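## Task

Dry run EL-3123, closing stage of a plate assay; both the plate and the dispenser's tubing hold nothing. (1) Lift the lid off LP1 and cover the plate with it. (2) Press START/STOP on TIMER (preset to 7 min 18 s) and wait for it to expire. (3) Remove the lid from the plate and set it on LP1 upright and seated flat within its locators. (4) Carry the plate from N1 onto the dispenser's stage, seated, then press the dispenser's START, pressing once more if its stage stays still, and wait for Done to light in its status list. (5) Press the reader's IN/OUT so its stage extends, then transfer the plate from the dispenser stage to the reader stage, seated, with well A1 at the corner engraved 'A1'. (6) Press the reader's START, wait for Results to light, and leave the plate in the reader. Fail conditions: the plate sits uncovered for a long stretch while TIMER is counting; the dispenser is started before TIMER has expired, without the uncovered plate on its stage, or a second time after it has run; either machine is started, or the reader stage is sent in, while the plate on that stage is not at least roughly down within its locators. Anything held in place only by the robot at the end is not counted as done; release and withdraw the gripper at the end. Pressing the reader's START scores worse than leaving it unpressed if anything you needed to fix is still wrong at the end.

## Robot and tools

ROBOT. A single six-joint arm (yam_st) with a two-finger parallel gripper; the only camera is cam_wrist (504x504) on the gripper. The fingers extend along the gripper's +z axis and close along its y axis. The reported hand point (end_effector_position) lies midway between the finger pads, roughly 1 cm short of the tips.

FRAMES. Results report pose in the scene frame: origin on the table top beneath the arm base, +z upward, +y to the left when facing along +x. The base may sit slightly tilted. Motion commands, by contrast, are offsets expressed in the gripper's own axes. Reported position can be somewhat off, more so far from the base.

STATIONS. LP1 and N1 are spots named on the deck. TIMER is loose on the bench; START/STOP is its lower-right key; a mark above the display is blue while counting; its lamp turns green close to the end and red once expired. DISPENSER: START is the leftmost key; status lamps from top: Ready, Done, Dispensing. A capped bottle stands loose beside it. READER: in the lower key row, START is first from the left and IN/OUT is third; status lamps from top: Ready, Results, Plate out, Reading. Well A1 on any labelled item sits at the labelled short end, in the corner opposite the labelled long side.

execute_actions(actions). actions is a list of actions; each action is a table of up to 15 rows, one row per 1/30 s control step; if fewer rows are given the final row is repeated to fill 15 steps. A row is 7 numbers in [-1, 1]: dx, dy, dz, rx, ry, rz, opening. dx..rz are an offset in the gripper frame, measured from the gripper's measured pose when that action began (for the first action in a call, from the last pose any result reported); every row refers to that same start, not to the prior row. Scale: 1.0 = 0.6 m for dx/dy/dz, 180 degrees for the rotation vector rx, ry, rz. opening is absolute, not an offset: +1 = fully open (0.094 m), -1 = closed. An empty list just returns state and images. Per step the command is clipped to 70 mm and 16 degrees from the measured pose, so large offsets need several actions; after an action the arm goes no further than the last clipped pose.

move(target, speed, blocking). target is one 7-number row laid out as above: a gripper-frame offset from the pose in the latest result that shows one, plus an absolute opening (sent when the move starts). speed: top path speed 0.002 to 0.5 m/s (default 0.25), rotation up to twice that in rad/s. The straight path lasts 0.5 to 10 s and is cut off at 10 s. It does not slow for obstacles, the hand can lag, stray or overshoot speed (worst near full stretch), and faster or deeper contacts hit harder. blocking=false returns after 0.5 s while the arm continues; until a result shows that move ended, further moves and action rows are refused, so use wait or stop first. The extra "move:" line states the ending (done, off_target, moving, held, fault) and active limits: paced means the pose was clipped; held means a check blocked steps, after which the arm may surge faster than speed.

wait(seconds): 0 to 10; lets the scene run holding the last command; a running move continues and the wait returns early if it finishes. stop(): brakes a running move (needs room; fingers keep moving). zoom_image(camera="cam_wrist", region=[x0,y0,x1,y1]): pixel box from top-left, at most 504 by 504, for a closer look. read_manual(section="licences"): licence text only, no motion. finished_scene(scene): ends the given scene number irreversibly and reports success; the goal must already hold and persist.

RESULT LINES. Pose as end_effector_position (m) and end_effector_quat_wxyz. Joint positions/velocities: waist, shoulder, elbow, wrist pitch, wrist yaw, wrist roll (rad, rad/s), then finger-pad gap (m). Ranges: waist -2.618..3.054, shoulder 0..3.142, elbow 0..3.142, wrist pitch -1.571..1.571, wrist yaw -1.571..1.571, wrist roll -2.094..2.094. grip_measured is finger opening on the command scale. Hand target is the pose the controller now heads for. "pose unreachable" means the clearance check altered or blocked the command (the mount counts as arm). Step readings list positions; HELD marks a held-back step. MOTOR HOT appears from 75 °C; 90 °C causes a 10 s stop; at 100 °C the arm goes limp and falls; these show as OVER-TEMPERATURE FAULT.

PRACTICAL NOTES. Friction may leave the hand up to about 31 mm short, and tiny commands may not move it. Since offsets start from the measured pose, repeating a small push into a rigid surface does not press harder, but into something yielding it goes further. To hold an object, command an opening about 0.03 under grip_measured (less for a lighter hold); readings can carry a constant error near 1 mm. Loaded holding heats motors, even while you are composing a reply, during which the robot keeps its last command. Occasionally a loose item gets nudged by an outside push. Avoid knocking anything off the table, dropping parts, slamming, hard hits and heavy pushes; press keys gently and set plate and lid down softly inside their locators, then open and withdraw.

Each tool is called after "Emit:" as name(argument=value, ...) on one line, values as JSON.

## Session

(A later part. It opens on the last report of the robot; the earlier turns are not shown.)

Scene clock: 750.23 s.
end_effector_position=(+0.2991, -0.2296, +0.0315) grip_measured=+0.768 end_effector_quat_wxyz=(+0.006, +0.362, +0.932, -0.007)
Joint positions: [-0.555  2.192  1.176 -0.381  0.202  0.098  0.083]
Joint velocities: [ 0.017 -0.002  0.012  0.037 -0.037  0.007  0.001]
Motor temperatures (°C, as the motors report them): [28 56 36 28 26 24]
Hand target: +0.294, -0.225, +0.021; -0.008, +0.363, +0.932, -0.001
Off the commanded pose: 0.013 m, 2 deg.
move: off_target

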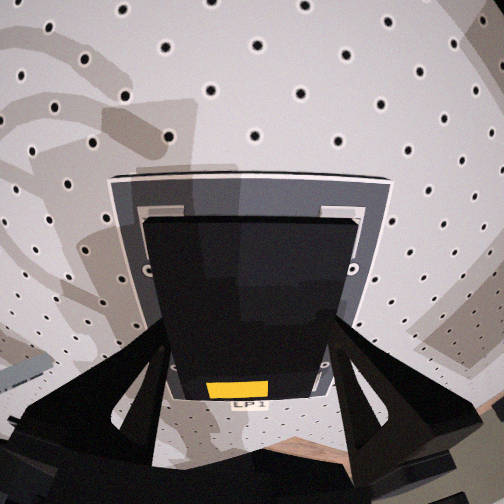

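Emit:
move(target=[0.015,0,0.021,0,0.012,0,0.72], speed=0.015)

Emit:
move(target=[0,0,0,0,0,0,1])

Emit:
move(target=[0.05,0,-0.3,0,0,0,1], speed=0.12)

Scene clock: 755.90 s.
end_effector_position=(+0.2991, -0.2296, +0.0315) grip_measured=+0.768 end_effector_quat_wxyz=(+0.006, +0.362, +0.932, -0.008)
Joint positions: [-0.555  2.192  1.176 -0.381  0.202  0.098  0.083]
Joint velocities: [-0.007  0.012 -0.002  0.051 -0.007  0.037 -0.   ]
Motor temperatures (°C, as the motors report them): [28 56 36 28 26 24]
Hand target: +0.292, -0.224, +0.019; -0.011, +0.362, +0.932, -0.000
Off the commanded pose: 0.015 m, 2 deg.
move: off_target

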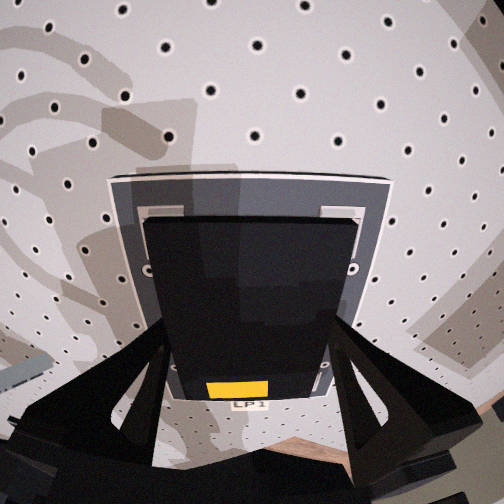

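Scene clock: 756.40 s.
end_effector_position=(+0.2991, -0.2296, +0.0315) grip_measured=+0.998 end_effector_quat_wxyz=(+0.006, +0.362, +0.932, -0.008)
Joint positions: [-0.555  2.192  1.176 -0.381  0.202  0.098  0.094]
Joint velocities: [-0.007 -0.002 -0.002  0.007 -0.037 -0.037  0.   ]
Motor temperatures (°C, as the motors report them): [28 56 36 28 26 24]
Hand target: +0.299, -0.230, +0.032; +0.006, +0.362, +0.932, -0.008
Off the commanded pose: 0.000 m, 0 deg.
move: done

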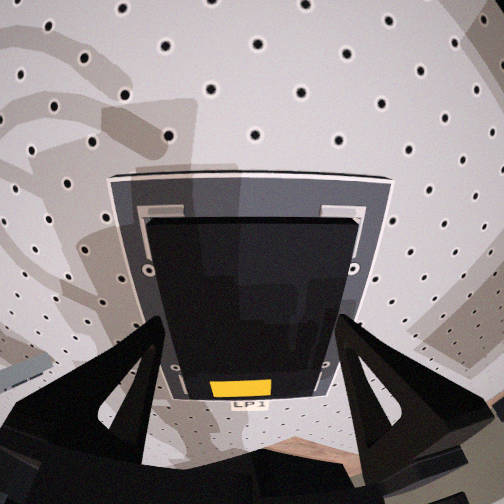

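Scene clock: 758.53 s.
end_effector_position=(+0.2711, -0.2016, +0.2000) grip_measured=+0.998 end_effector_quat_wxyz=(-0.004, +0.361, +0.933, -0.005)
Joint positions: [-0.432  1.705  1.198 -0.938  0.221  0.225  0.094]
Joint velocities: [-0.007 -0.017 -0.007 -0.037 -0.007  0.095 -0.001]
Motor temperatures (°C, as the motors report them): [28 56 36 28 26 24]
Hand target: +0.275, -0.202, +0.209; +0.005, +0.361, +0.932, -0.009
Off the commanded pose: 0.013 m, 1 deg.
move: off_target

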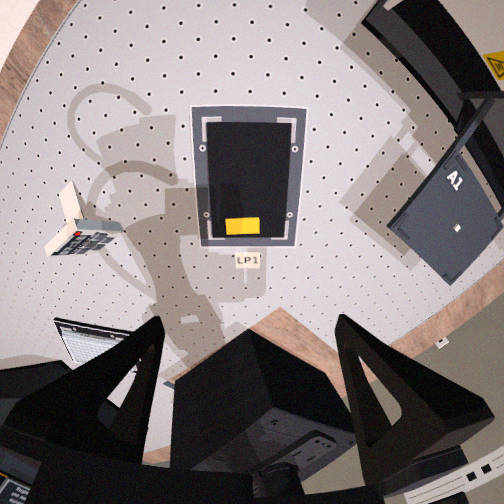

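Emit:
zoom_image(camera="cam_wrist", region=[170,95,330,255])

Region (170, 95, 330, 255) of cam_wrist's 504x504 image, scaled by 3.150, with more detail than that image has.

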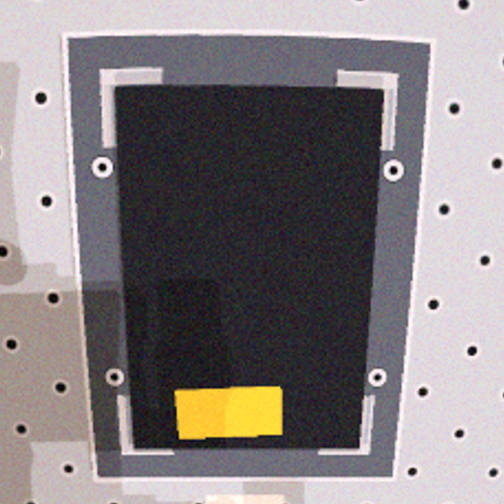

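Emit:
move(target=[0.094,-0.243,-0.06,0,0,-0.235,1], speed=0.2)

Scene clock: 774.23 s.
end_effector_position=(+0.1399, -0.2712, +0.2348) grip_measured=+0.998 end_effector_quat_wxyz=(+0.002, +0.002, +1.000, -0.002)
Joint positions: [-0.922  1.419  1.108 -1.038  0.122 -1.002  0.094]
Joint velocities: [-0.012 -0.012  0.022 -0.037  0.037 -0.095 -0.001]
Motor temperatures (°C, as the motors report them): [28 56 38 27 26 24]
Hand target: +0.135, -0.268, +0.237; +0.003, +0.002, +1.000, -0.000
Off the commanded pose: 0.009 m, 1 deg.
move: done

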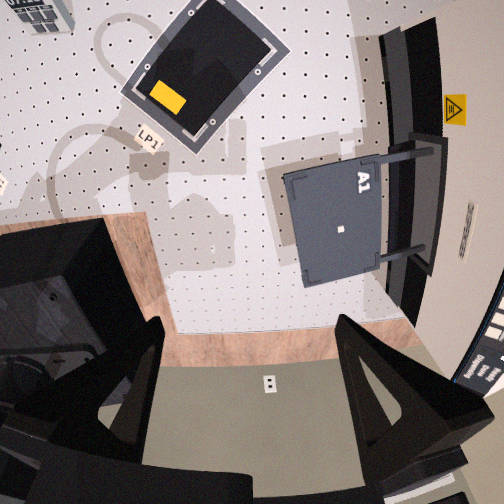

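Emit:
move(target=[0,-0.125,0.07,0,0,-0.05,1], speed=0.12)

Scene clock: 780.27 s.
end_effector_position=(+0.1399, -0.3399, +0.1974) grip_measured=+0.998 end_effector_quat_wxyz=(+0.000, -0.076, +0.997, +0.000)
Joint positions: [-1.053  1.682  1.288 -0.948  0.092 -1.286  0.094]
Joint velocities: [-0.002  0.017  0.007 -0.022 -0.007  0.007  0.001]
Motor temperatures (°C, as the motors report them): [28 55 38 27 26 24]
Hand target: +0.140, -0.347, +0.196; +0.004, -0.076, +0.997, -0.003
Off the commanded pose: 0.008 m, 0 deg.
move: done

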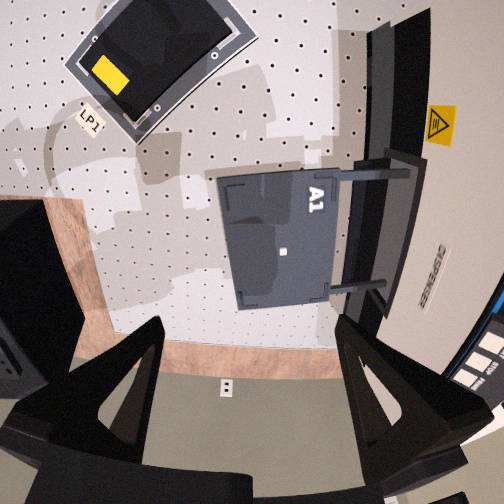

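Emit:
move(target=[-0.345,0.82,0.02,0,0,-0.174,1], speed=0.25)

Scene clock: 789.30 s.
end_effector_position=(+0.2629, +0.1620, +0.1684) grip_measured=+0.998 end_effector_quat_wxyz=(-0.018, -0.346, +0.938, -0.014)
Joint positions: [ 0.721  2.083  1.173 -0.846  0.22  -0.031  0.094]
Joint velocities: [-0.007 -0.007 -0.012 -0.051  0.007  0.051  0.   ]
Motor temperatures (°C, as the motors report them): [28 54 39 27 26 24]
Hand target: +0.262, +0.165, +0.167; -0.025, -0.344, +0.939, -0.014
Off the commanded pose: 0.024 m, 3 deg.
move: off_target

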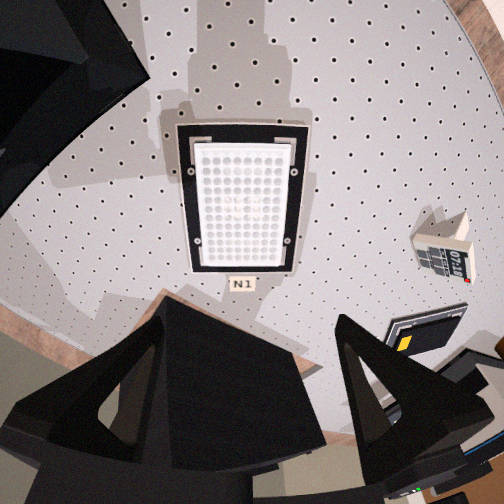

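Emit:
move(target=[-0.016,0.002,0.195,-0.004,-0.008,0.002,1], speed=0.12)

Scene clock: 796.00 s.
end_effector_position=(+0.2743, +0.1702, +0.0602) grip_measured=+0.998 end_effector_quat_wxyz=(+0.002, -0.342, +0.940, -0.003)
Joint positions: [ 0.647  2.357  1.078 -0.414  0.22  -0.108  0.094]
Joint velocities: [-0.002  0.007 -0.012 -0.066 -0.022 -0.066 -0.001]
Motor temperatures (°C, as the motors report them): [28 53 39 27 26 24]
Hand target: +0.269, +0.165, +0.053; -0.008, -0.343, +0.939, -0.003
Off the commanded pose: 0.013 m, 1 deg.
move: off_target

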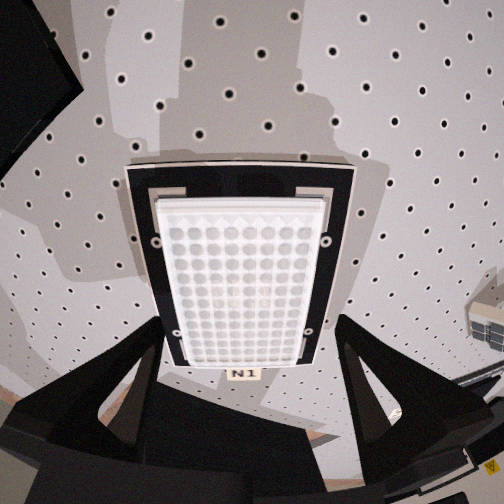

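Emit:
move(target=[0.018,0.007,0.061,0,0.008,0,1], speed=0.04)

Scene clock: 800.07 s.
end_effector_position=(+0.2709, +0.1749, +0.0334) grip_measured=+0.998 end_effector_quat_wxyz=(+0.003, -0.342, +0.940, -0.003)
Joint positions: [ 0.647  2.444  1.078 -0.327  0.22  -0.108  0.094]
Joint velocities: [-0.012  0.007 -0.012  0.037 -0.081 -0.066  0.001]
Motor temperatures (°C, as the motors report them): [28 53 38 27 26 24]
Hand target: +0.264, +0.166, +0.024; -0.010, -0.342, +0.940, -0.007
Off the commanded pose: 0.015 m, 2 deg.
move: off_target

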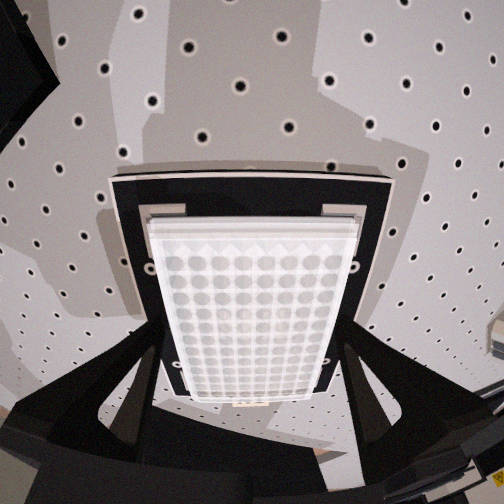

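Emit:
move(target=[0,0,0,0,0,0,0.66])

Emit:
move(target=[-0.012,0,-0.3,0,-0.006,0,0.66], speed=0.08)

Scene clock: 804.53 s.
end_effector_position=(+0.2722, +0.1742, +0.0334) grip_measured=+0.740 end_effector_quat_wxyz=(+0.005, -0.342, +0.940, -0.006)
Joint positions: [ 0.647  2.444  1.078 -0.323  0.227 -0.108  0.082]
Joint velocities: [ 0.002  0.012  0.002  0.037 -0.066  0.007 -0.   ]
Motor temperatures (°C, as the motors report them): [28 53 38 27 26 24]
Hand target: +0.271, +0.175, +0.033; +0.003, -0.342, +0.940, -0.003
Off the commanded pose: 0.001 m, 0 deg.
move: done

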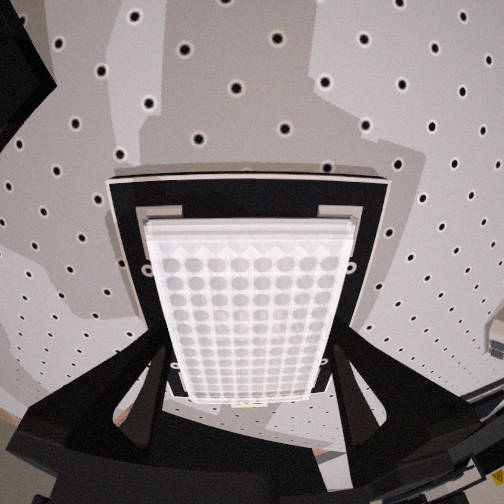

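Scene clock: 807.33 s.
end_effector_position=(+0.2703, +0.1747, +0.2008) grip_measured=+0.740 end_effector_quat_wxyz=(+0.002, -0.343, +0.939, -0.011)
Joint positions: [ 0.759  2.045  1.257 -0.934  0.221  0.006  0.082]
Joint velocities: [-0.017 -0.012  0.022 -0.007 -0.051  0.007  0.001]
Motor temperatures (°C, as the motors report them): [28 54 38 27 26 24]
Hand target: +0.272, +0.180, +0.212; +0.013, -0.342, +0.940, -0.005
Off the commanded pose: 0.015 m, 2 deg.
move: off_target

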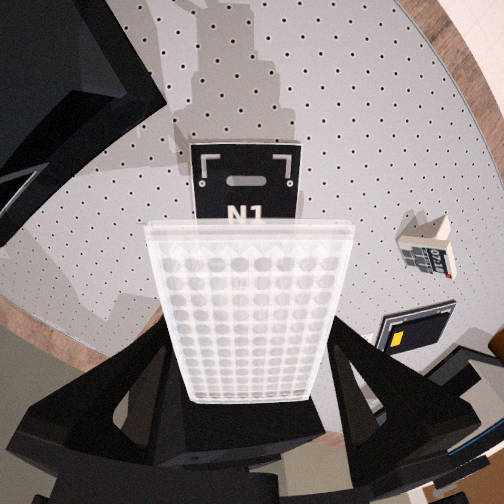

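Emit:
move(target=[0.39,-0.49,0,0,0,0.15,0.66], speed=0.2)

Scene clock: 813.07 s.
end_effector_position=(+0.2800, -0.1905, +0.2075) grip_measured=+0.740 end_effector_quat_wxyz=(+0.019, -0.109, +0.994, +0.001)
Joint positions: [-0.401  1.676  1.185 -0.923  0.19  -0.708  0.082]
Joint velocities: [-0.002 -0.002  0.007  0.037 -0.066 -0.051  0.   ]
Motor temperatures (°C, as the motors report them): [28 54 38 27 26 24]
Hand target: +0.281, -0.191, +0.206; +0.015, -0.114, +0.993, +0.008
Off the commanded pose: 0.010 m, 2 deg.
move: done

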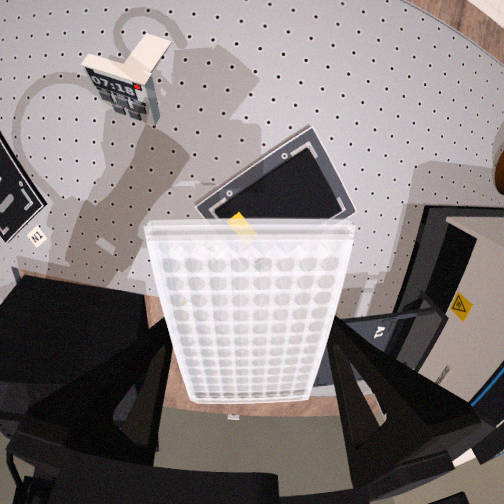

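Emit:
move(target=[0.31,-0.24,0.05,0,0.012,-0.003,0.66], speed=0.15)

Scene clock: 819.83 s.
end_effector_position=(+0.1349, -0.3656, +0.1754) grip_measured=+0.740 end_effector_quat_wxyz=(+0.011, -0.108, +0.994, -0.003)
Joint positions: [-1.113  1.777  1.335 -0.884  0.06  -1.409  0.082]
Joint velocities: [ 0.012 -0.007  0.007 -0.007 -0.081  0.007 -0.002]
Motor temperatures (°C, as the motors report them): [28 53 39 27 26 24]
Hand target: +0.135, -0.369, +0.173; +0.013, -0.111, +0.994, +0.001
Off the commanded pose: 0.008 m, 1 deg.
move: done

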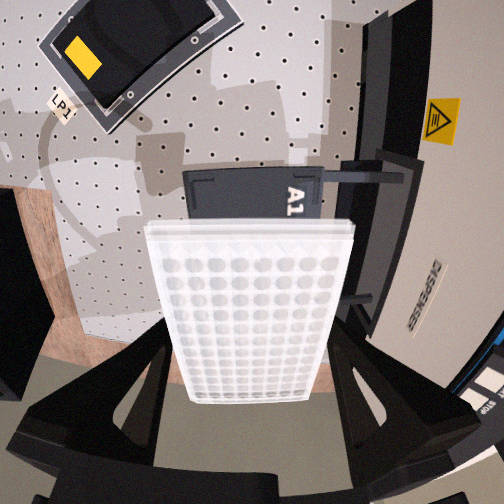

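Emit:
move(target=[0,0.012,0.083,-0.006,0.009,-0.014,0.66], speed=0.06)

Scene clock: 824.47 s.
end_effector_position=(+0.1348, -0.3648, +0.1346) grip_measured=+0.740 end_effector_quat_wxyz=(+0.001, -0.122, +0.993, -0.003)
Joint positions: [-1.113  1.853  1.268 -0.745  0.078 -1.436  0.082]
Joint velocities: [-0.012  0.017 -0.012 -0.022  0.11  -0.022  0.   ]
Motor temperatures (°C, as the motors report them): [28 53 39 27 26 24]
Hand target: +0.134, -0.360, +0.126; -0.005, -0.129, +0.992, +0.005
Off the commanded pose: 0.011 m, 1 deg.
move: off_target

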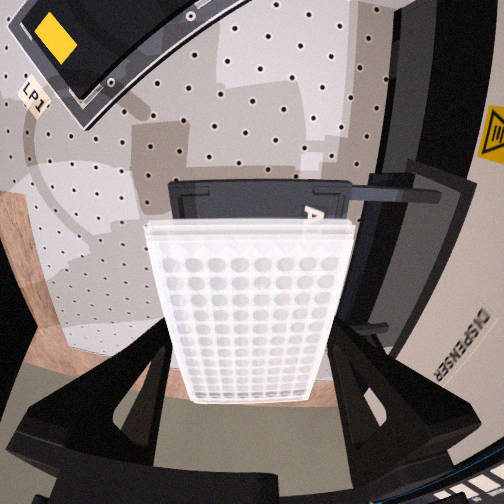

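Emit:
move(target=[0.003,0.004,0.047,-0.004,0.004,0,0.66], speed=0.04)

Emit:
zoom_image(camera="cam_wrist", region=[110,160,390,300])

Scene clock: 833.43 s.
end_effector_position=(+0.1374, -0.3676, +0.1161) grip_measured=+0.740 end_effector_quat_wxyz=(+0.002, -0.122, +0.993, -0.005)
Joint positions: [-1.113  1.901  1.258 -0.682  0.079 -1.437  0.082]
Joint velocities: [ 0.027 -0.007 -0.007 -0.051 -0.066  0.081  0.002]
Motor temperatures (°C, as the motors report them): [28 53 39 27 26 24]
Hand target: +0.132, -0.363, +0.107; -0.005, -0.121, +0.993, +0.003
Off the commanded pose: 0.012 m, 1 deg.
move: off_target

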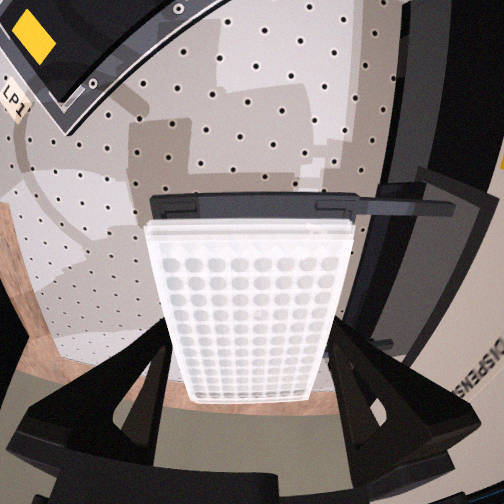

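Region (110, 160, 390, 300) of cam_wrist's 504x504 image, scaled by 1.800, with more detail than that image has.

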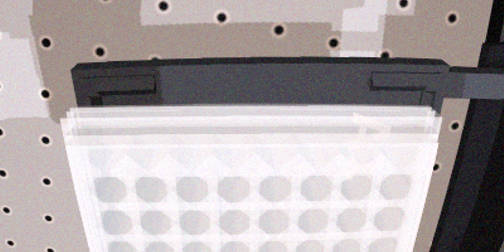

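Emit:
move(target=[0.016,0.006,0.028,-0.004,0,-0.006,0.66], speed=0.025)

Emit:
zoom_image(camera="cam_wrist", region=[110,160,390,300])

Scene clock: 838.20 s.
end_effector_position=(+0.1341, -0.3768, +0.1158) grip_measured=+0.740 end_effector_quat_wxyz=(+0.005, -0.129, +0.991, -0.020)
Joint positions: [-1.131  1.901  1.258 -0.652  0.076 -1.471  0.082]
Joint velocities: [-0.002  0.002  0.002 -0.037 -0.066  0.022 -0.   ]
Motor temperatures (°C, as the motors report them): [28 53 38 27 26 24]
Hand target: +0.127, -0.366, +0.100; +0.002, -0.130, +0.991, +0.001
Off the commanded pose: 0.021 m, 2 deg.
move: off_target

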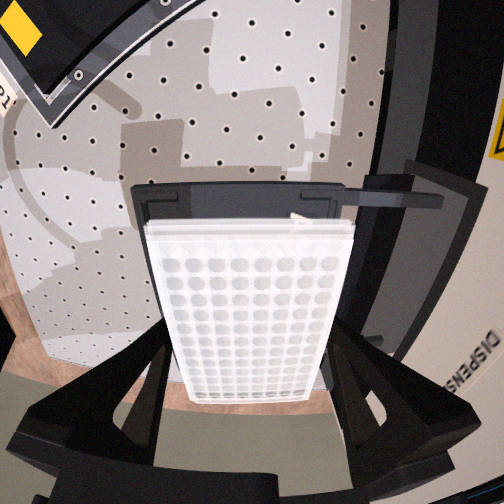

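Region (110, 160, 390, 300) of cam_wrist's 504x504 image, scaled by 1.800, with more detail than that image has.

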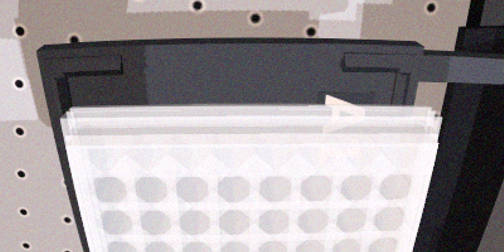

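Emit:
move(target=[0,0.014,0.031,-0.016,0,0,0.66], speed=0.02)

Emit:
zoom_image(camera="cam_wrist", region=[110,160,390,300])

Scene clock: 846.10 s.
end_effector_position=(+0.1331, -0.3713, +0.1039) grip_measured=+0.740 end_effector_quat_wxyz=(+0.001, -0.132, +0.991, -0.004)
Joint positions: [-1.131  1.935  1.258 -0.649  0.075 -1.474  0.082]
Joint velocities: [-0.007  0.012  0.022 -0.007 -0.051 -0.007 -0.   ]
Motor temperatures (°C, as the motors report them): [28 53 38 27 26 24]
Hand target: +0.132, -0.370, +0.097; +0.001, -0.129, +0.992, +0.005
Off the commanded pose: 0.007 m, 1 deg.
move: done

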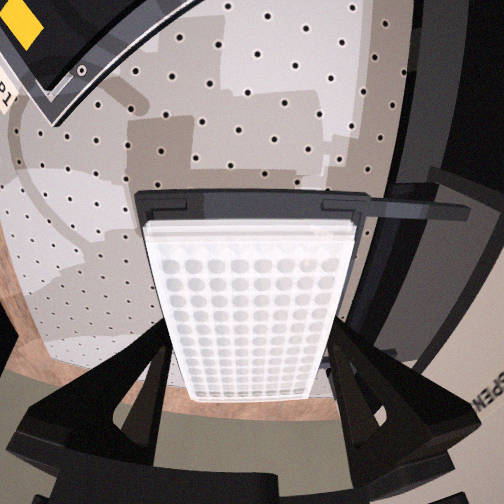

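Region (110, 160, 390, 300) of cam_wrist's 504x504 image, scaled by 1.800, with more detail than that image has.

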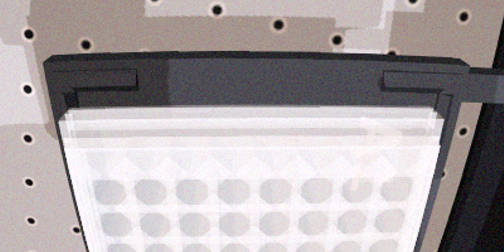

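Emit:
move(target=[-0.006,-0.0075,0,0.006,-0.0065,0,0.66], speed=0.015)

Emit:
zoom_image(camera="cam_wrist", region=[110,160,390,300])

Scene clock: 850.83 s.
end_effector_position=(+0.1358, -0.3727, +0.1040) grip_measured=+0.740 end_effector_quat_wxyz=(+0.008, -0.131, +0.991, -0.007)
Joint positions: [-1.131  1.935  1.258 -0.64   0.063 -1.474  0.082]
Joint velocities: [-0.002 -0.002 -0.002  0.037  0.022  0.051  0.   ]
Motor temperatures (°C, as the motors report them): [28 53 38 27 26 24]
Hand target: +0.138, -0.375, +0.104; +0.012, -0.132, +0.991, -0.012
Off the commanded pose: 0.003 m, 1 deg.
move: done

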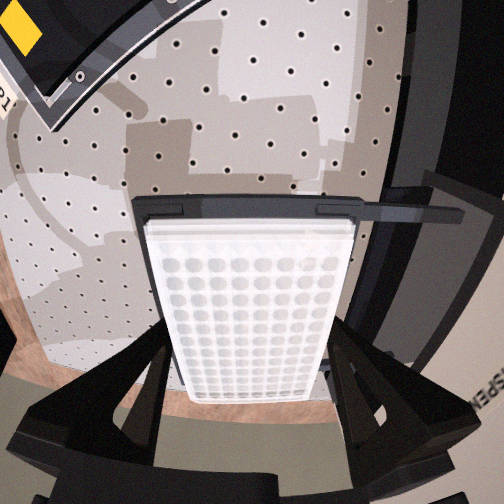

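Region (110, 160, 390, 300) of cam_wrist's 504x504 image, scaled by 1.800, with more detail than that image has.

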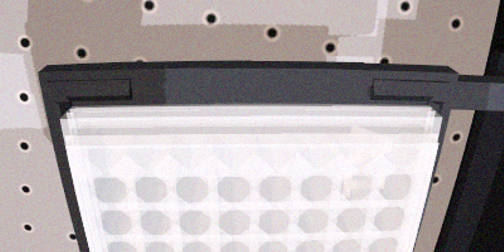

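Emit:
move(target=[0,0.009,0.02,-0.0105,0,0,0.66], speed=0.012)

Scene clock: 855.70 s.
end_effector_position=(+0.1359, -0.3718, +0.1005) grip_measured=+0.740 end_effector_quat_wxyz=(+0.008, -0.132, +0.991, -0.005)
Joint positions: [-1.131  1.945  1.258 -0.636  0.063 -1.474  0.082]
Joint velocities: [ 0.002  0.007 -0.007 -0.007 -0.081 -0.007  0.   ]
Motor temperatures (°C, as the motors report them): [28 54 38 27 26 24]
Hand target: +0.134, -0.368, +0.092; +0.006, -0.131, +0.991, +0.009
Off the commanded pose: 0.010 m, 2 deg.
move: done

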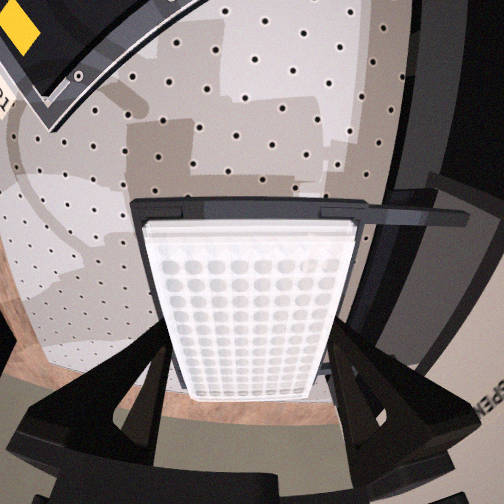

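Emit:
move(target=[0,0,0,0,0,0,1])

Emit:
move(target=[0.04,-0.01,-0.2,0,0,0,1], speed=0.08)

Emit:
zoom_image(camera="cam_wrist", region=[160,110,360,310])

Scene clock: 859.73 s.
end_effector_position=(+0.1360, -0.3720, +0.1005) grip_measured=+0.998 end_effector_quat_wxyz=(+0.008, -0.132, +0.991, -0.005)
Joint positions: [-1.131  1.945  1.258 -0.635  0.063 -1.474  0.094]
Joint velocities: [-0.002  0.012 -0.007 -0.007  0.007 -0.022  0.001]
Motor temperatures (°C, as the motors report them): [28 54 38 27 26 24]
Hand target: +0.136, -0.372, +0.101; +0.008, -0.132, +0.991, -0.005
Off the commanded pose: 0.000 m, 0 deg.
move: done

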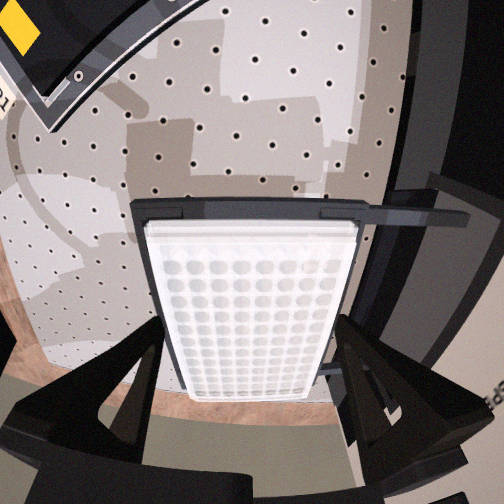

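Scene clock: 861.80 s.
end_effector_position=(+0.1174, -0.3763, +0.2103) grip_measured=+0.998 end_effector_quat_wxyz=(+0.005, -0.134, +0.991, +0.004)
Joint positions: [-1.161  1.755  1.457 -1.041  0.057 -1.506  0.094]
Joint velocities: [-0.012  0.007  0.002 -0.051  0.066  0.037  0.   ]
Motor temperatures (°C, as the motors report them): [28 54 38 27 26 24]
Hand target: +0.114, -0.381, +0.220; +0.008, -0.131, +0.991, -0.006
Off the commanded pose: 0.013 m, 1 deg.
move: off_target

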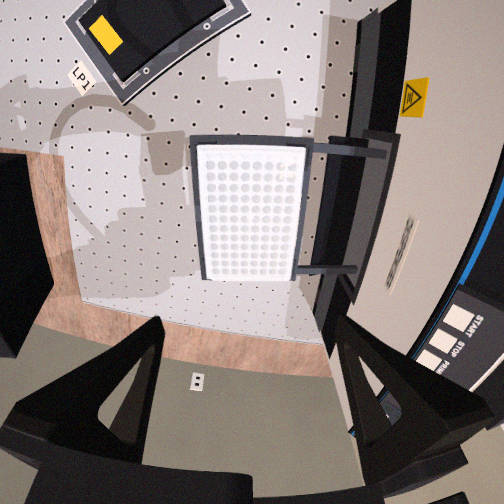

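Region (160, 110, 360, 310) of cam_wrist's 504x504 image, scaled by 2.520, with more detail than that image has.

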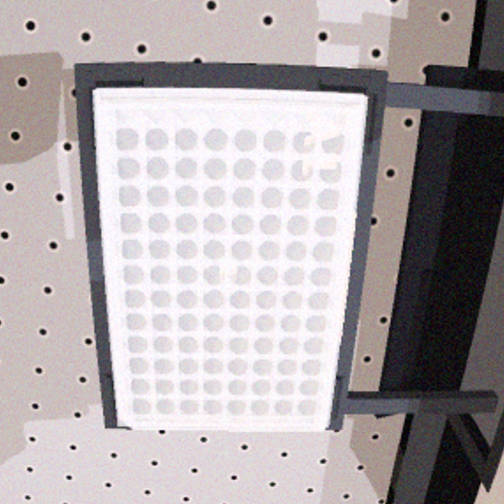

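Emit:
move(target=[0.02,0,-0.01,0,0,0.5,-1], speed=0.4)

Emit:
move(target=[-0.05,0,-0.01,0,-0.21,0,-1], speed=0.2)

Scene clock: 868.47 s.
end_effector_position=(+0.1098, -0.3764, +0.2098) grip_measured=-0.997 end_effector_quat_wxyz=(-0.003, +0.596, +0.803, +0.009)
Joint positions: [-1.183  1.755  1.457 -1.049  0.052  0.019  0.   ]
Joint velocities: [-0.012  0.007 -0.007  0.051  0.022  0.007 -0.   ]
Motor temperatures (°C, as the motors report them): [28 55 39 27 26 24]
Hand target: +0.106, -0.379, +0.216; +0.001, +0.606, +0.795, +0.006
Off the commanded pose: 0.008 m, 2 deg.
move: done

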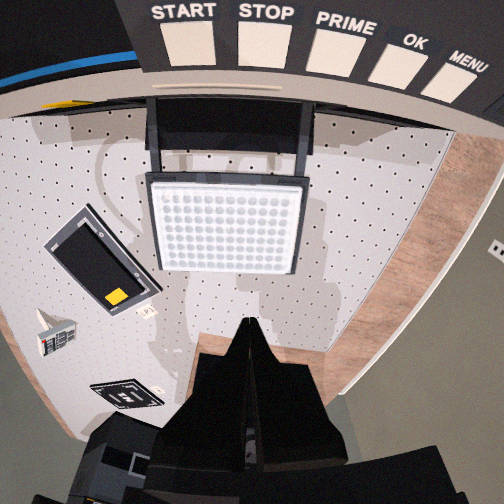

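Scene clock: 870.80 s.
end_effector_position=(+0.1198, -0.4075, +0.2101) grip_measured=-0.997 end_effector_quat_wxyz=(+0.252, +0.567, +0.763, -0.181)
Joint positions: [-1.183  1.428  0.825 -0.097  0.052 -0.019  0.   ]
Joint velocities: [-0.007  0.007 -0.012 -0.007  0.095  0.007 -0.   ]
Motor temperatures (°C, as the motors report them): [28 56 39 28 26 24]
Hand target: +0.119, -0.405, +0.213; +0.257, +0.563, +0.764, -0.185
Off the commanded pose: 0.006 m, 1 deg.
move: done

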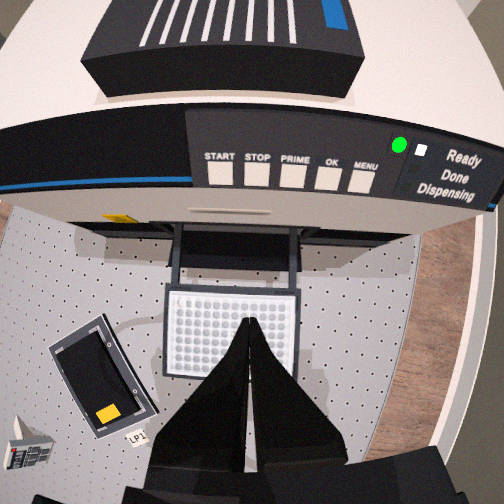

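Emit:
move(target=[-0.1,0.033,-0.03,0,0,0,-1], speed=0.08)

Scene clock: 876.97 s.
end_effector_position=(+0.1441, -0.4373, +0.2639) grip_measured=-0.997 end_effector_quat_wxyz=(+0.257, +0.565, +0.761, -0.187)
Joint positions: [-1.122  1.453  1.079 -0.314  0.102  0.017  0.   ]
Joint velocities: [ 0.007 -0.007 -0.002 -0.022  0.037 -0.022 -0.001]
Motor temperatures (°C, as the motors report them): [28 55 39 29 26 24]
Hand target: +0.149, -0.438, +0.260; +0.251, +0.567, +0.764, -0.181
Off the commanded pose: 0.006 m, 1 deg.
move: done

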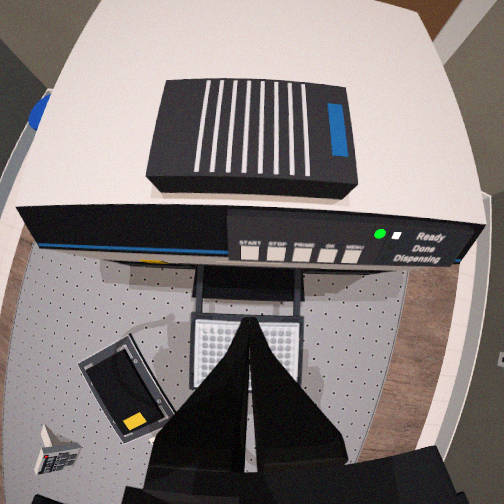

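Emit:
move(target=[0.04,0,0.09,0,0,0,-1], speed=0.06)

Scene clock: 884.50 s.
end_effector_position=(+0.1550, -0.4526, +0.2199) grip_measured=-0.997 end_effector_quat_wxyz=(+0.268, +0.563, +0.759, -0.190)
Joint positions: [-1.122  1.584  1.027 -0.108  0.095  0.015  0.   ]
Joint velocities: [-0.022  0.012 -0.012  0.066 -0.007  0.007 -0.001]
Motor temperatures (°C, as the motors report them): [28 54 40 29 26 24]
Hand target: +0.148, -0.451, +0.207; +0.257, +0.566, +0.761, -0.186
Off the commanded pose: 0.015 m, 1 deg.
move: off_target

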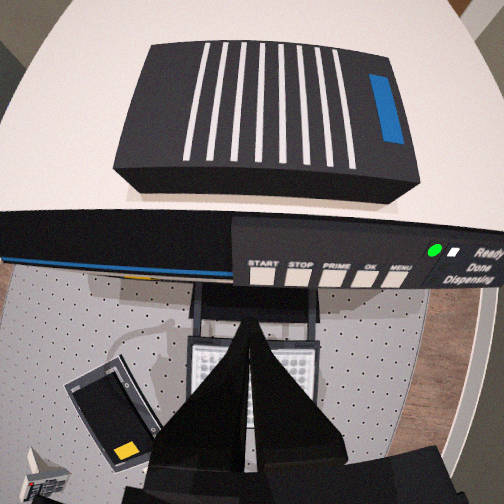

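Emit:
move(target=[0.014,-0.019,0.037,0,0,0,-1], speed=0.04)

Scene clock: 889.13 s.
end_effector_position=(+0.1508, -0.4636, +0.2081) grip_measured=-0.997 end_effector_quat_wxyz=(+0.275, +0.563, +0.755, -0.193)
Joint positions: [-1.15   1.633  1.027 -0.042  0.07   0.002  0.   ]
Joint velocities: [ 0.002  0.007  0.002 -0.007 -0.022  0.095  0.001]
Motor temperatures (°C, as the motors report them): [28 53 40 30 26 24]
Hand target: +0.146, -0.463, +0.198; +0.268, +0.563, +0.758, -0.190
Off the commanded pose: 0.012 m, 1 deg.
move: off_target

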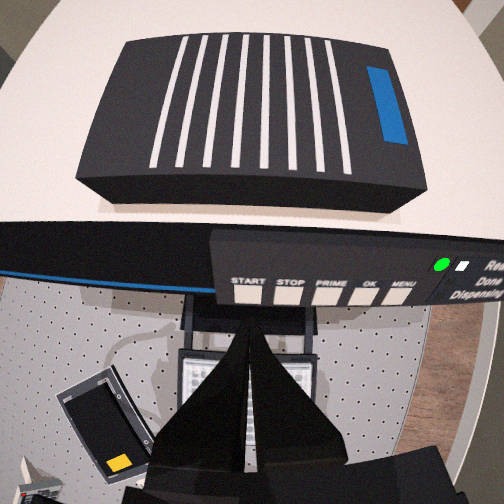

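Emit:
move(target=[-0.033,0,0.026,0,0,0,-1], speed=0.02)

Scene clock: 893.27 s.
end_effector_position=(+0.1544, -0.4754, +0.2177) grip_measured=-0.997 end_effector_quat_wxyz=(+0.269, +0.563, +0.758, -0.189)
Joint positions: [-1.15   1.657  1.118 -0.122  0.07   0.001  0.   ]
Joint velocities: [ 0.002  0.012 -0.007  0.037  0.066 -0.007 -0.   ]
Motor temperatures (°C, as the motors report them): [28 53 40 31 26 24]
Hand target: +0.157, -0.487, +0.209; +0.275, +0.562, +0.755, -0.193
Off the commanded pose: 0.016 m, 1 deg.
move: off_target

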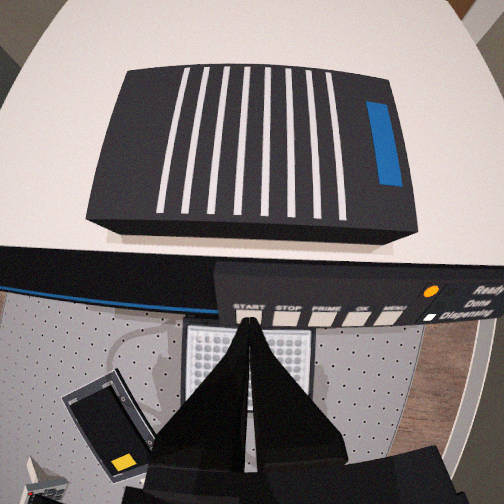

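Dispensing. Backing off.

Emit:
move(target=[0.08,0,-0.12,0,0,0,-1], speed=0.1)

Emit:
wait(seconds=10)

Emit:
wait(seconds=10)

Scene clock: 897.43 s.
end_effector_position=(+0.1295, -0.4048, +0.2436) grip_measured=-0.997 end_effector_quat_wxyz=(+0.273, +0.562, +0.756, -0.194)
Joint positions: [-1.14   1.338  0.844 -0.157  0.081  0.005  0.   ]
Joint velocities: [-0.002 -0.012 -0.027 -0.051  0.037  0.037 -0.001]
Motor temperatures (°C, as the motors report them): [28 53 40 31 26 24]
Hand target: +0.131, -0.396, +0.242; +0.269, +0.563, +0.758, -0.189
Off the commanded pose: 0.008 m, 1 deg.
move: done

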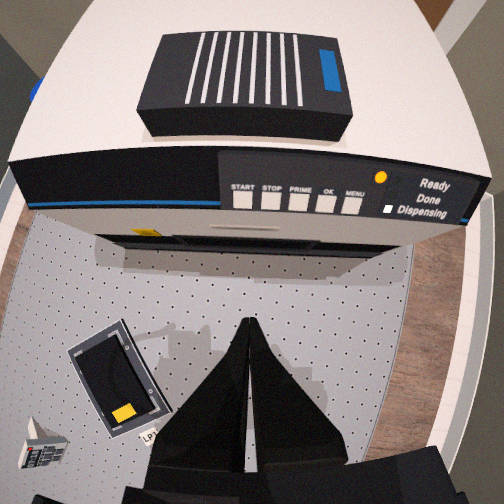

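Scene clock: 907.43 s.
end_effector_position=(+0.1293, -0.4044, +0.2433) grip_measured=-0.997 end_effector_quat_wxyz=(+0.272, +0.562, +0.757, -0.193)
Joint positions: [-1.14   1.338  0.844 -0.159  0.081  0.005  0.   ]
Joint velocities: [-0.007 -0.007 -0.002 -0.022 -0.051  0.007 -0.   ]
Motor temperatures (°C, as the motors report them): [28 53 40 32 26 24]
Hand target: +0.131, -0.396, +0.242; +0.269, +0.563, +0.758, -0.189
Off the commanded pose: 0.008 m, 1 deg.
wait: 10.00 s; at rest by 0.17 s

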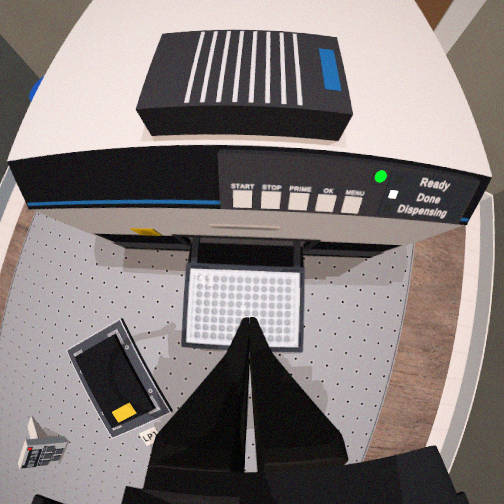

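Scene clock: 917.43 s.
end_effector_position=(+0.1293, -0.4044, +0.2433) grip_measured=-0.997 end_effector_quat_wxyz=(+0.272, +0.562, +0.757, -0.193)
Joint positions: [-1.14   1.338  0.844 -0.159  0.081  0.005  0.   ]
Joint velocities: [-0.012 -0.007 -0.027  0.037  0.007 -0.022 -0.   ]
Motor temperatures (°C, as the motors report them): [28 52 40 32 26 24]
Hand target: +0.131, -0.396, +0.242; +0.269, +0.563, +0.758, -0.189
Off the commanded pose: 0.008 m, 1 deg.
wait: 10.00 s; at rest by 0.17 s

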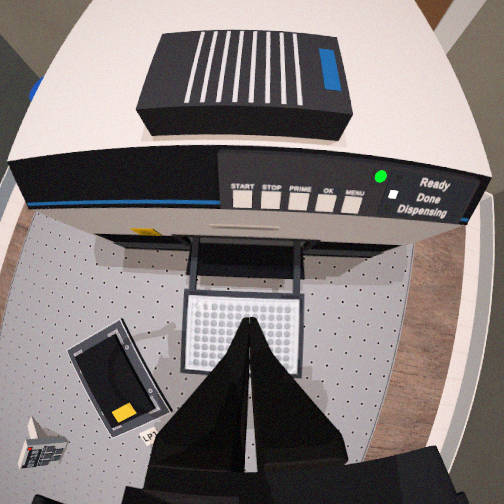

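Emit:
move(target=[0.40,0.58,-0.39,-0.263,0,-0.325,-1], speed=0.25)

Emit:
move(target=[0.38,0.5,-0.31,-0.263,0,-0.325,-1], speed=0.25)

Scene clock: 926.00 s.
end_effector_position=(+0.3553, +0.0043, +0.2618) grip_measured=-0.997 end_effector_quat_wxyz=(+0.319, -0.016, +0.948, -0.009)
Joint positions: [ 0.299  1.425  0.76  -0.276  0.341 -0.     0.   ]
Joint velocities: [-0.007  0.007  0.012 -0.037 -0.066 -0.066  0.   ]
Motor temperatures (°C, as the motors report them): [28 52 40 32 26 24]
Hand target: +0.362, +0.010, +0.264; +0.324, -0.026, +0.946, -0.005
Off the commanded pose: 0.023 m, 3 deg.
move: off_target

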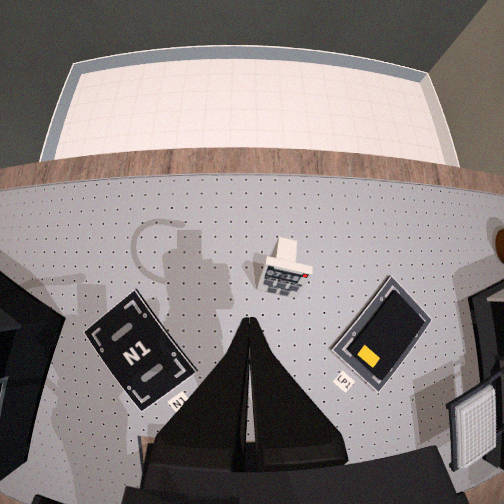

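Scene clock: 929.10 s.
end_effector_position=(+0.0653, +0.2844, +0.2506) grip_measured=-0.997 end_effector_quat_wxyz=(+0.236, -0.581, +0.758, +0.182)
Joint positions: [ 1.482  1.534  0.648 -0.321  0.105  0.062  0.   ]
Joint velocities: [ 0.002  0.007 -0.012 -0.095 -0.007  0.022 -0.001]
Motor temperatures (°C, as the motors report them): [28 51 40 32 26 24]
Hand target: +0.062, +0.292, +0.253; +0.238, -0.589, +0.750, +0.187
Off the commanded pose: 0.022 m, 3 deg.
move: off_target

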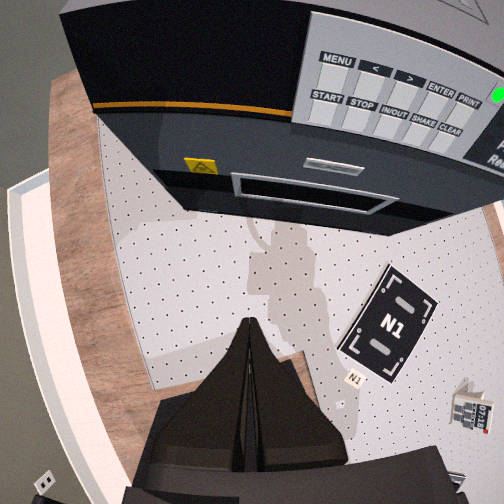

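Emit:
move(target=[-0.06,-0.11,0.035,0.025,0,0.036,-1], speed=0.12)

Scene clock: 932.67 s.
end_effector_position=(+0.1330, +0.3032, +0.2560) grip_measured=-0.997 end_effector_quat_wxyz=(+0.245, -0.527, +0.796, +0.170)
Joint positions: [ 1.291  1.665  0.785 -0.308  0.104 -0.     0.   ]
Joint velocities: [ 0.012 -0.012 -0.007 -0.007  0.095 -0.022  0.001]
Motor temperatures (°C, as the motors report them): [28 50 40 32 26 24]
Hand target: +0.138, +0.307, +0.256; +0.248, -0.527, +0.795, +0.169
Off the commanded pose: 0.008 m, 1 deg.
move: done

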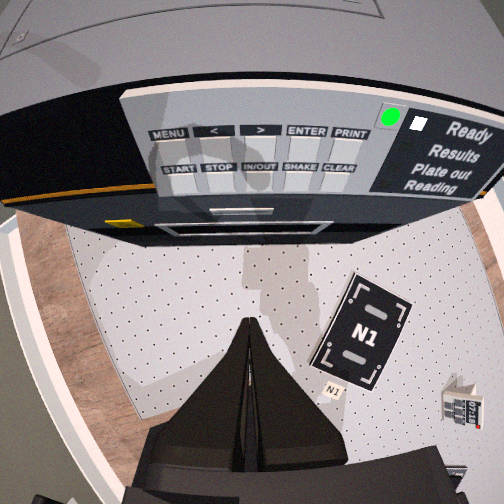

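Emit:
move(target=[-0.06,-0.014,0.05,0,0,0,-1], speed=0.06)

Scene clock: 936.50 s.
end_effector_position=(+0.1534, +0.3379, +0.2536) grip_measured=-0.997 end_effector_quat_wxyz=(+0.244, -0.528, +0.796, +0.168)
Joint positions: [ 1.267  1.824  0.929 -0.295  0.097 -0.024  0.   ]
Joint velocities: [-0.012 -0.007  0.002 -0.007 -0.022 -0.066 -0.001]
Motor temperatures (°C, as the motors report them): [28 49 41 33 26 24]
Hand target: +0.159, +0.343, +0.253; +0.245, -0.527, +0.796, +0.170
Off the commanded pose: 0.008 m, 0 deg.
move: done

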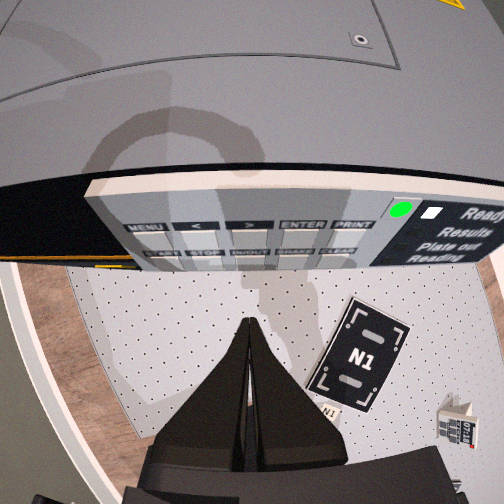

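Emit:
move(target=[-0.027,0,0.022,0,-0.06,0,-1], speed=0.04)

Scene clock: 941.80 s.
end_effector_position=(+0.1620, +0.3602, +0.2600) grip_measured=-0.997 end_effector_quat_wxyz=(+0.323, -0.507, +0.769, +0.218)
Joint positions: [ 1.267  1.824  0.815  0.018  0.094 -0.041  0.   ]
Joint velocities: [ 0.017  0.002  0.002  0.037 -0.051 -0.095 -0.001]
Motor temperatures (°C, as the motors report them): [28 49 41 33 26 24]
Hand target: +0.162, +0.357, +0.252; +0.318, -0.511, +0.769, +0.216
Off the commanded pose: 0.009 m, 1 deg.
move: done

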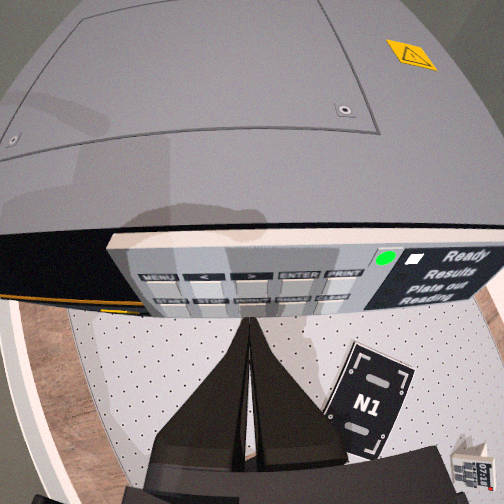

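Emit:
move(target=[-0.018,0,0.028,0,0,0,-1], speed=0.02)

Emit:
zoom_image(camera="cam_wrist", region=[120,230,504,350])

Scene clock: 947.00 s.
end_effector_position=(+0.1624, +0.3613, +0.2596) grip_measured=-0.997 end_effector_quat_wxyz=(+0.311, -0.512, +0.773, +0.210)
Joint positions: [ 1.267  1.838  0.852 -0.037  0.094 -0.041  0.   ]
Joint velocities: [-0.007 -0.007  0.007 -0.037  0.007 -0.037  0.001]
Motor temperatures (°C, as the motors report them): [28 49 41 34 26 24]
Hand target: +0.169, +0.377, +0.257; +0.323, -0.507, +0.769, +0.218
Off the commanded pose: 0.019 m, 2 deg.
move: off_target

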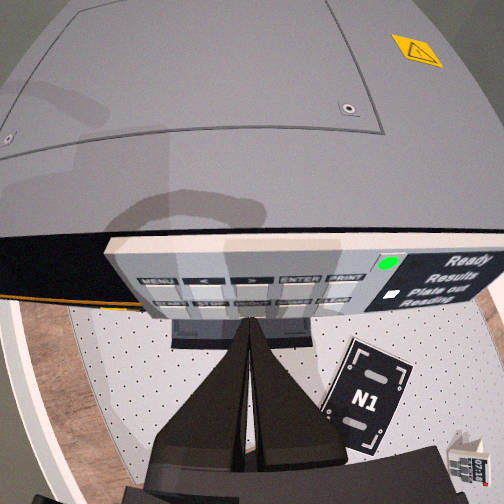

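Region (120, 230, 504, 350) of cam_wrist's 504x504 image, scaled by 1.312, with more detail than that image has; it fills the top 158 rows of this view, and the rest is white.

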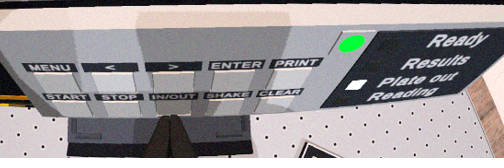

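Emit:
move(target=[0.12,0,-0.12,0,0,0,-1], speed=0.1)

Scene clock: 951.47 s.
end_effector_position=(+0.1274, +0.2737, +0.2610) grip_measured=-0.997 end_effector_quat_wxyz=(+0.315, -0.510, +0.772, +0.213)
Joint positions: [ 1.276  1.433  0.522 -0.102  0.099 -0.032  0.   ]
Joint velocities: [-0.012  0.002  0.022 -0.051 -0.037  0.022 -0.   ]
Motor temperatures (°C, as the motors report them): [28 48 42 35 26 24]
Hand target: +0.122, +0.268, +0.258; +0.311, -0.512, +0.773, +0.210
Off the commanded pose: 0.008 m, 1 deg.
move: done

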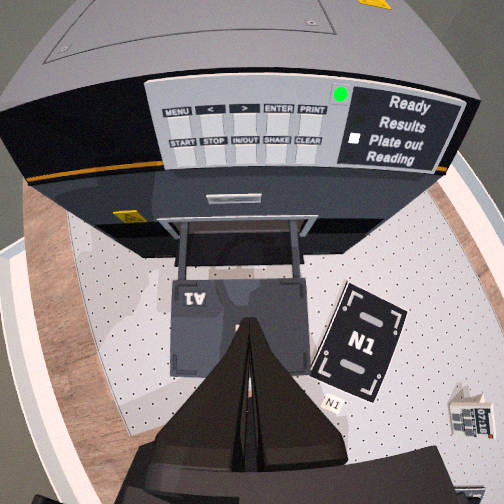

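Emit:
move(target=[0.22,-0.44,-0.22,0,0.25,0,1], speed=0.25)

Scene clock: 958.63 s.
end_effector_position=(+0.2893, +0.0066, +0.2630) grip_measured=+0.998 end_effector_quat_wxyz=(+0.009, -0.547, +0.837, +0.021)
Joint positions: [ 0.277  1.683  1.227 -1.15   0.198 -0.945  0.094]
Joint velocities: [-0.002  0.012 -0.007 -0.037 -0.022 -0.007 -0.001]
Motor temperatures (°C, as the motors report them): [28 47 42 34 26 24]
Hand target: +0.291, +0.003, +0.261; +0.000, -0.549, +0.835, +0.020
Off the commanded pose: 0.012 m, 3 deg.
move: off_target

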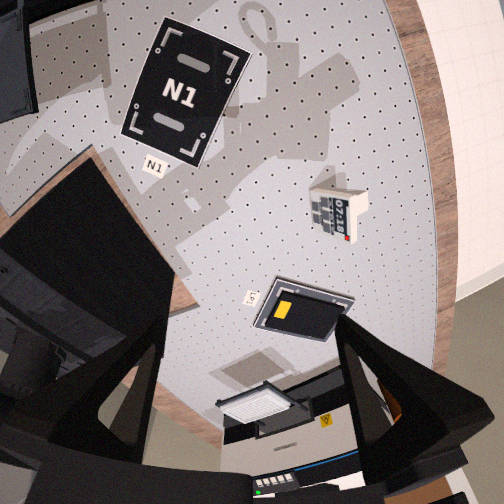

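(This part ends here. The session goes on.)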